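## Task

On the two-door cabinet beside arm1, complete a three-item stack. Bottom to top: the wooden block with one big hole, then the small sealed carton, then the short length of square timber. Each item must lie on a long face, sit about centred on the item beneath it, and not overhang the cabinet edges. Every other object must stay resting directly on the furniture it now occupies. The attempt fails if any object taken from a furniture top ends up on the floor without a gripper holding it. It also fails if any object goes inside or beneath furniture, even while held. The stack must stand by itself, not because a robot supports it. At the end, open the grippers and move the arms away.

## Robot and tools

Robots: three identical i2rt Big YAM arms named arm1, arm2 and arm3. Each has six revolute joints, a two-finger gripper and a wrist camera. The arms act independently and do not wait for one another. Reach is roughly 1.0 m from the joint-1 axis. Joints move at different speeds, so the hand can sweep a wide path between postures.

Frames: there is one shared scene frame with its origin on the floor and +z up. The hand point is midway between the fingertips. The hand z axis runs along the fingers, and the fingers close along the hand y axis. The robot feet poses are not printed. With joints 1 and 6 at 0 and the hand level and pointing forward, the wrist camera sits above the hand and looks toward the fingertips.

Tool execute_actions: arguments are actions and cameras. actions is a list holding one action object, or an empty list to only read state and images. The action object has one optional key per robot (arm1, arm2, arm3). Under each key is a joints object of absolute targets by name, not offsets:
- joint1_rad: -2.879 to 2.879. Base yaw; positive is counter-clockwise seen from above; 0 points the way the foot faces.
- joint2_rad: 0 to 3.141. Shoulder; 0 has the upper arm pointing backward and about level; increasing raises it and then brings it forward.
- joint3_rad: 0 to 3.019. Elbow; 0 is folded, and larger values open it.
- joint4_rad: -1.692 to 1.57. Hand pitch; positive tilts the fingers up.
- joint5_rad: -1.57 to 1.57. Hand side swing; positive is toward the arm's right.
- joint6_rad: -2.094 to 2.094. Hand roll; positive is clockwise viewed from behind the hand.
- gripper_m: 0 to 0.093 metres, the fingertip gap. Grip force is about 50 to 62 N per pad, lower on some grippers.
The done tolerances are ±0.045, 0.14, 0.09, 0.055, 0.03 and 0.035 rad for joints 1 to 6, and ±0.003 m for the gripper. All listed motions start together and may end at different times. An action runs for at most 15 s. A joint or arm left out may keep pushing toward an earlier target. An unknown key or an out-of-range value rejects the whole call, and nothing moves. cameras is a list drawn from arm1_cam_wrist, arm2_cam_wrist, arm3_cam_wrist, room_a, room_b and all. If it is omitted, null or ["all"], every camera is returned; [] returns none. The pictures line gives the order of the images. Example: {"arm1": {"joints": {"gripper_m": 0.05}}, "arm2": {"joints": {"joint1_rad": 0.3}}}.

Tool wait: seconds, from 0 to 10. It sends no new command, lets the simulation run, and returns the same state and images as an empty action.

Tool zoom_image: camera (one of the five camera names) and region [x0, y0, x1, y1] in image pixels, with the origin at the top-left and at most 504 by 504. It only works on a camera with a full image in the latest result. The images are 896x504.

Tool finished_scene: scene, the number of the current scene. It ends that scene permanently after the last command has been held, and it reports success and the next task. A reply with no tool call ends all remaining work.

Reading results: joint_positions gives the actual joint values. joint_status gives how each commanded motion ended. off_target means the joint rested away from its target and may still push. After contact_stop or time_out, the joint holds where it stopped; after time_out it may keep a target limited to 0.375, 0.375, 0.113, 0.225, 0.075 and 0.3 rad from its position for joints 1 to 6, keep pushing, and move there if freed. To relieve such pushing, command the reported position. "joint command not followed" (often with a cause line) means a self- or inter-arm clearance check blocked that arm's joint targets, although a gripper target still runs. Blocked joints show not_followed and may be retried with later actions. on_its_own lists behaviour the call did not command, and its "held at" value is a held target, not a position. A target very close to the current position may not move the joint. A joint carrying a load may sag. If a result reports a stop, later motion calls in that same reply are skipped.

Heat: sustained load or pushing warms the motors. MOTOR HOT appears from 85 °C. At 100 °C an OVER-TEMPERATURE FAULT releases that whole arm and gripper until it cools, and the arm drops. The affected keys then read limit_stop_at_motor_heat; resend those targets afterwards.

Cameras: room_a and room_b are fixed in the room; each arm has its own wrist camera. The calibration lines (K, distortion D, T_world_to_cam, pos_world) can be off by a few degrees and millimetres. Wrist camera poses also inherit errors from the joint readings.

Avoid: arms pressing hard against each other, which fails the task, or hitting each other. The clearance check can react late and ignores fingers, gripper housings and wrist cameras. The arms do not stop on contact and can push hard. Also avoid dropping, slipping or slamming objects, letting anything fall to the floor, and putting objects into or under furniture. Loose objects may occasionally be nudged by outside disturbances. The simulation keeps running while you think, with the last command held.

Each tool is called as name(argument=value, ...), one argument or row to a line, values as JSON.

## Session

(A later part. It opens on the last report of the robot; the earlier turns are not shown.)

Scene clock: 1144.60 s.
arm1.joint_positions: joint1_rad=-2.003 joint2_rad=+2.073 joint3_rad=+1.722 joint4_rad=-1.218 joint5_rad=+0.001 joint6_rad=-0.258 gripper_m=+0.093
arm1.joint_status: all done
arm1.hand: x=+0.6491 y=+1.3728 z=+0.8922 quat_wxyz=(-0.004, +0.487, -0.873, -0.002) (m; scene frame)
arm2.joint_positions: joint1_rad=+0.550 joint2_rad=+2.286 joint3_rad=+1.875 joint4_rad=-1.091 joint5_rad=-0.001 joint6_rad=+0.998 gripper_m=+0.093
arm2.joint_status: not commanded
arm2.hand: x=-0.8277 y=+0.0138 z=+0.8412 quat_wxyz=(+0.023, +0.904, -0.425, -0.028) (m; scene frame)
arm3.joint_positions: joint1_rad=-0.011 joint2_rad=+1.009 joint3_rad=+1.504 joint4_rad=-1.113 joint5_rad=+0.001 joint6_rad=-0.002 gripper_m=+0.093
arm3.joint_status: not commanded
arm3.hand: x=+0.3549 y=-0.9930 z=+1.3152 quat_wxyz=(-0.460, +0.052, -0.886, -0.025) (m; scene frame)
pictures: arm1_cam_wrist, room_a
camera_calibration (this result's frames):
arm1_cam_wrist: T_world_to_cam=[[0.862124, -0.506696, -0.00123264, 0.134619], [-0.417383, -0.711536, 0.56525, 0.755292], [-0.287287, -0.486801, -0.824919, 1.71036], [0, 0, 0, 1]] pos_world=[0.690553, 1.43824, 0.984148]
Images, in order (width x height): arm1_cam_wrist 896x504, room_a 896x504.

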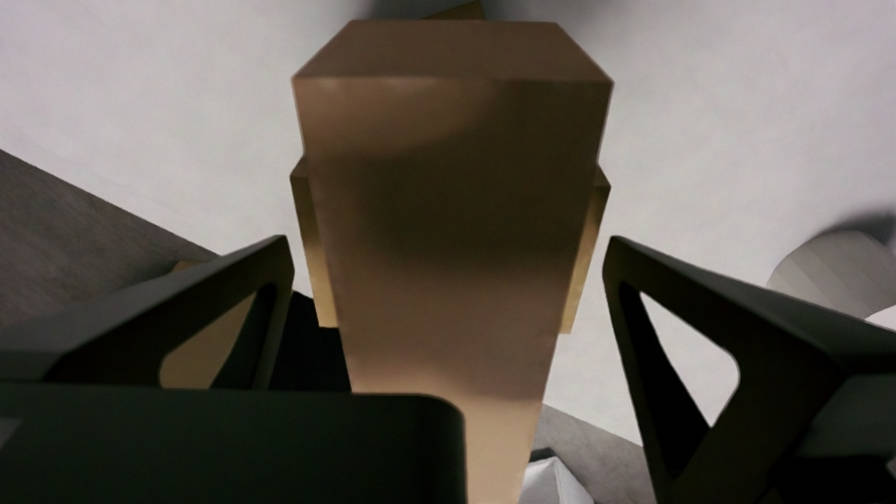

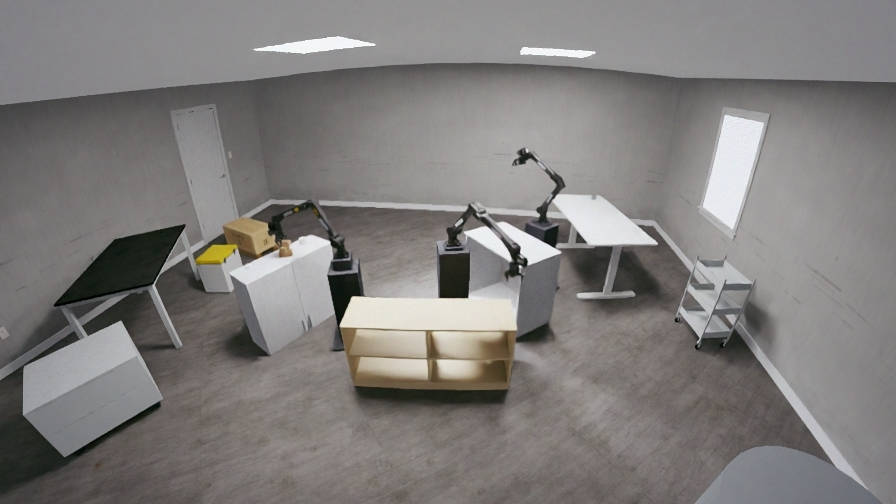

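execute_actions(
  actions=[
    {"arm1":{"joints":{"joint2_rad":1.78,"joint4_rad":-1.36}}},
  ],
  cameras=["arm1_cam_wrist","room_a","room_b"],
)

Scene clock: 1173.67 s.
arm1.joint_positions: joint1_rad=-2.003 joint2_rad=+1.766 joint3_rad=+1.711 joint4_rad=-1.344 joint5_rad=+0.001 joint6_rad=-0.258 gripper_m=+0.093
arm1.joint_status: all done
arm1.hand: x=+0.6215 y=+1.3459 z=+1.0651 quat_wxyz=(-0.086, +0.485, -0.870, -0.023) (m; scene frame)
arm2.joint_positions: joint1_rad=+0.550 joint2_rad=+2.286 joint3_rad=+1.875 joint4_rad=-1.091 joint5_rad=-0.001 joint6_rad=+0.998 gripper_m=+0.093
arm2.joint_status: not commanded
arm2.hand: x=-0.8277 y=+0.0138 z=+0.8412 quat_wxyz=(+0.023, +0.904, -0.425, -0.028) (m; scene frame)
arm3.joint_positions: joint1_rad=-0.011 joint2_rad=+1.009 joint3_rad=+1.504 joint4_rad=-1.113 joint5_rad=+0.001 joint6_rad=-0.002 gripper_m=+0.093
arm3.joint_status: not commanded
arm3.hand: x=+0.3549 y=-0.9930 z=+1.3152 quat_wxyz=(-0.460, +0.052, -0.886, -0.025) (m; scene frame)
pictures: arm1_cam_wrist, room_a, room_b
camera_calibration (this result's frames):
arm1_cam_wrist: T_world_to_cam=[[0.859155, -0.509689, 0.0455027, 0.101152], [-0.478744, -0.769209, 0.423229, 0.893861], [-0.180714, -0.385403, -0.90488, 1.71446], [0, 0, 0, 1]] pos_world=[0.650851, 1.39988, 1.16847]
Images, in order (width x height): arm1_cam_wrist 896x504, room_a 896x504, room_b 896x504.

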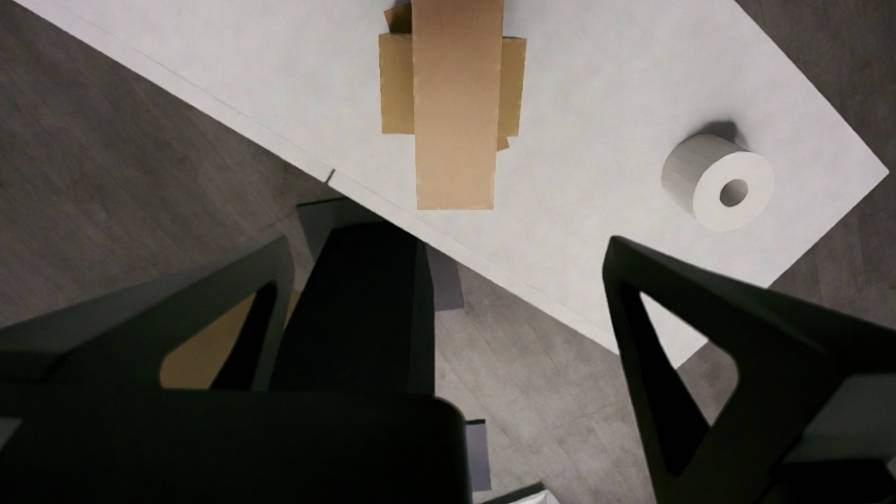

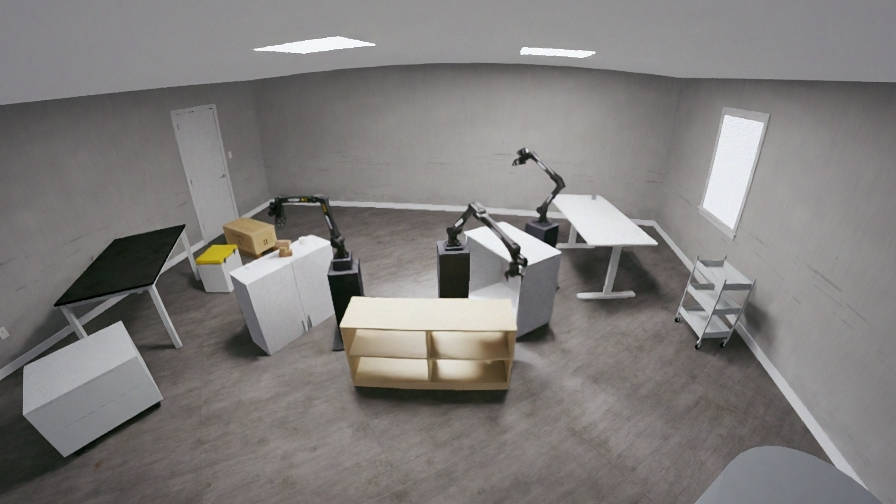

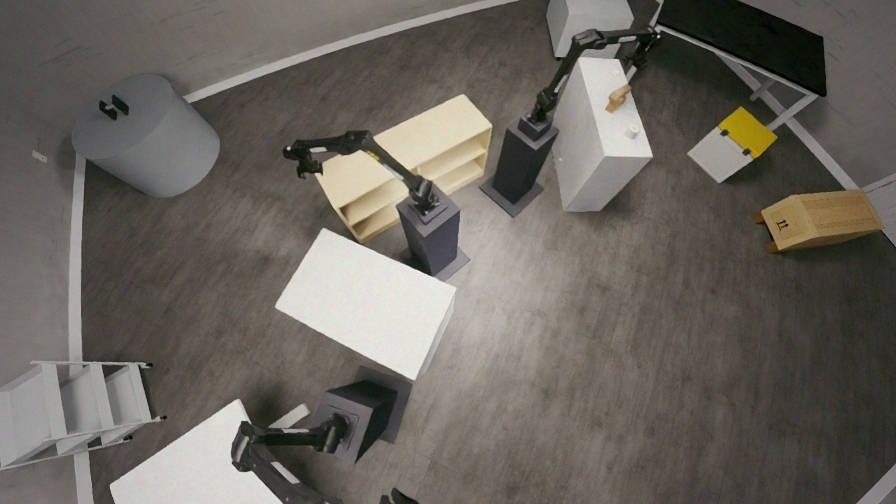

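execute_actions(
  actions=[
    {"arm1":{"joints":{"joint1_rad":-0.9}}},
  ],
  cameras=["room_a","room_b"],
)

zoom_image(
  camera="room_a",
  region=[225, 200, 345, 290],
)

zoom_image(
  camera="room_b",
  region=[560, 40, 680, 170],
)

Scene clock: 1193.23 s.
arm1.joint_positions: joint1_rad=-0.892 joint2_rad=+1.774 joint3_rad=+1.711 joint4_rad=-1.344 joint5_rad=+0.000 joint6_rad=-0.258 gripper_m=+0.093
arm1.joint_status: all done
arm1.hand: x=+0.0239 y=+1.5036 z=+1.0600 quat_wxyz=(-0.060, +0.871, -0.483, -0.060) (m; scene frame)
arm2.joint_positions: joint1_rad=+0.550 joint2_rad=+2.286 joint3_rad=+1.875 joint4_rad=-1.091 joint5_rad=-0.001 joint6_rad=+0.998 gripper_m=+0.093
arm2.joint_status: not commanded
arm2.hand: x=-0.8277 y=+0.0138 z=+0.8412 quat_wxyz=(+0.023, +0.904, -0.425, -0.028) (m; scene frame)
arm3.joint_positions: joint1_rad=-0.011 joint2_rad=+1.009 joint3_rad=+1.504 joint4_rad=-1.113 joint5_rad=+0.001 joint6_rad=-0.002 gripper_m=+0.093
arm3.joint_status: not commanded
arm3.hand: x=+0.3549 y=-0.9930 z=+1.3152 quat_wxyz=(-0.460, +0.052, -0.886, -0.025) (m; scene frame)
pictures: room_a, room_b
Images, in order (width x height): room_a 896x504, room_b 896x504.

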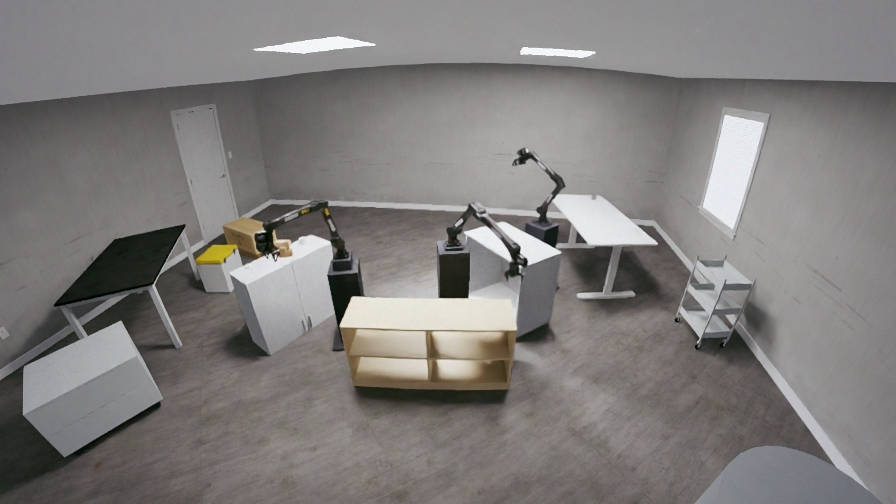

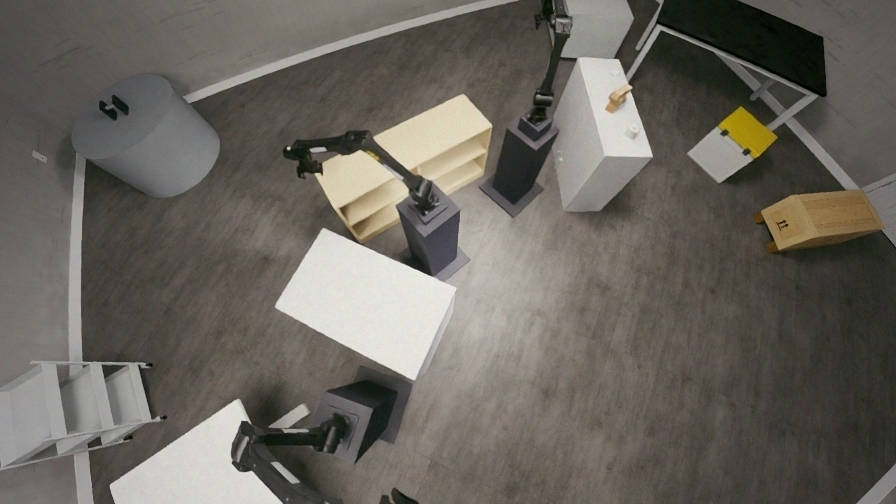

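Region (225, 200, 345, 290) of room_a's 896x504 image, scaled by 4.200, with more detail than that image has; it fills the top 378 rows of this view, and the rest is white.

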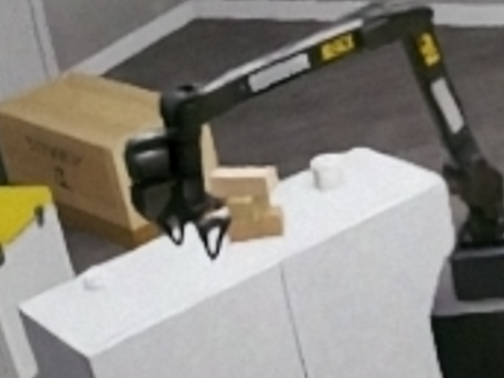

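Region (560, 40, 680, 170) of room_b's 896x504 image, scaled by 3.877, with more detail than that image has; it fills the left 465 columns of this view, and the rest is white.

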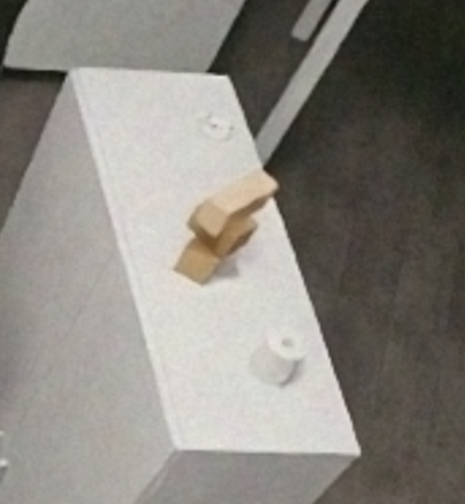

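finished_scene(
  scene=2,
)

The scene is finished: the task was done.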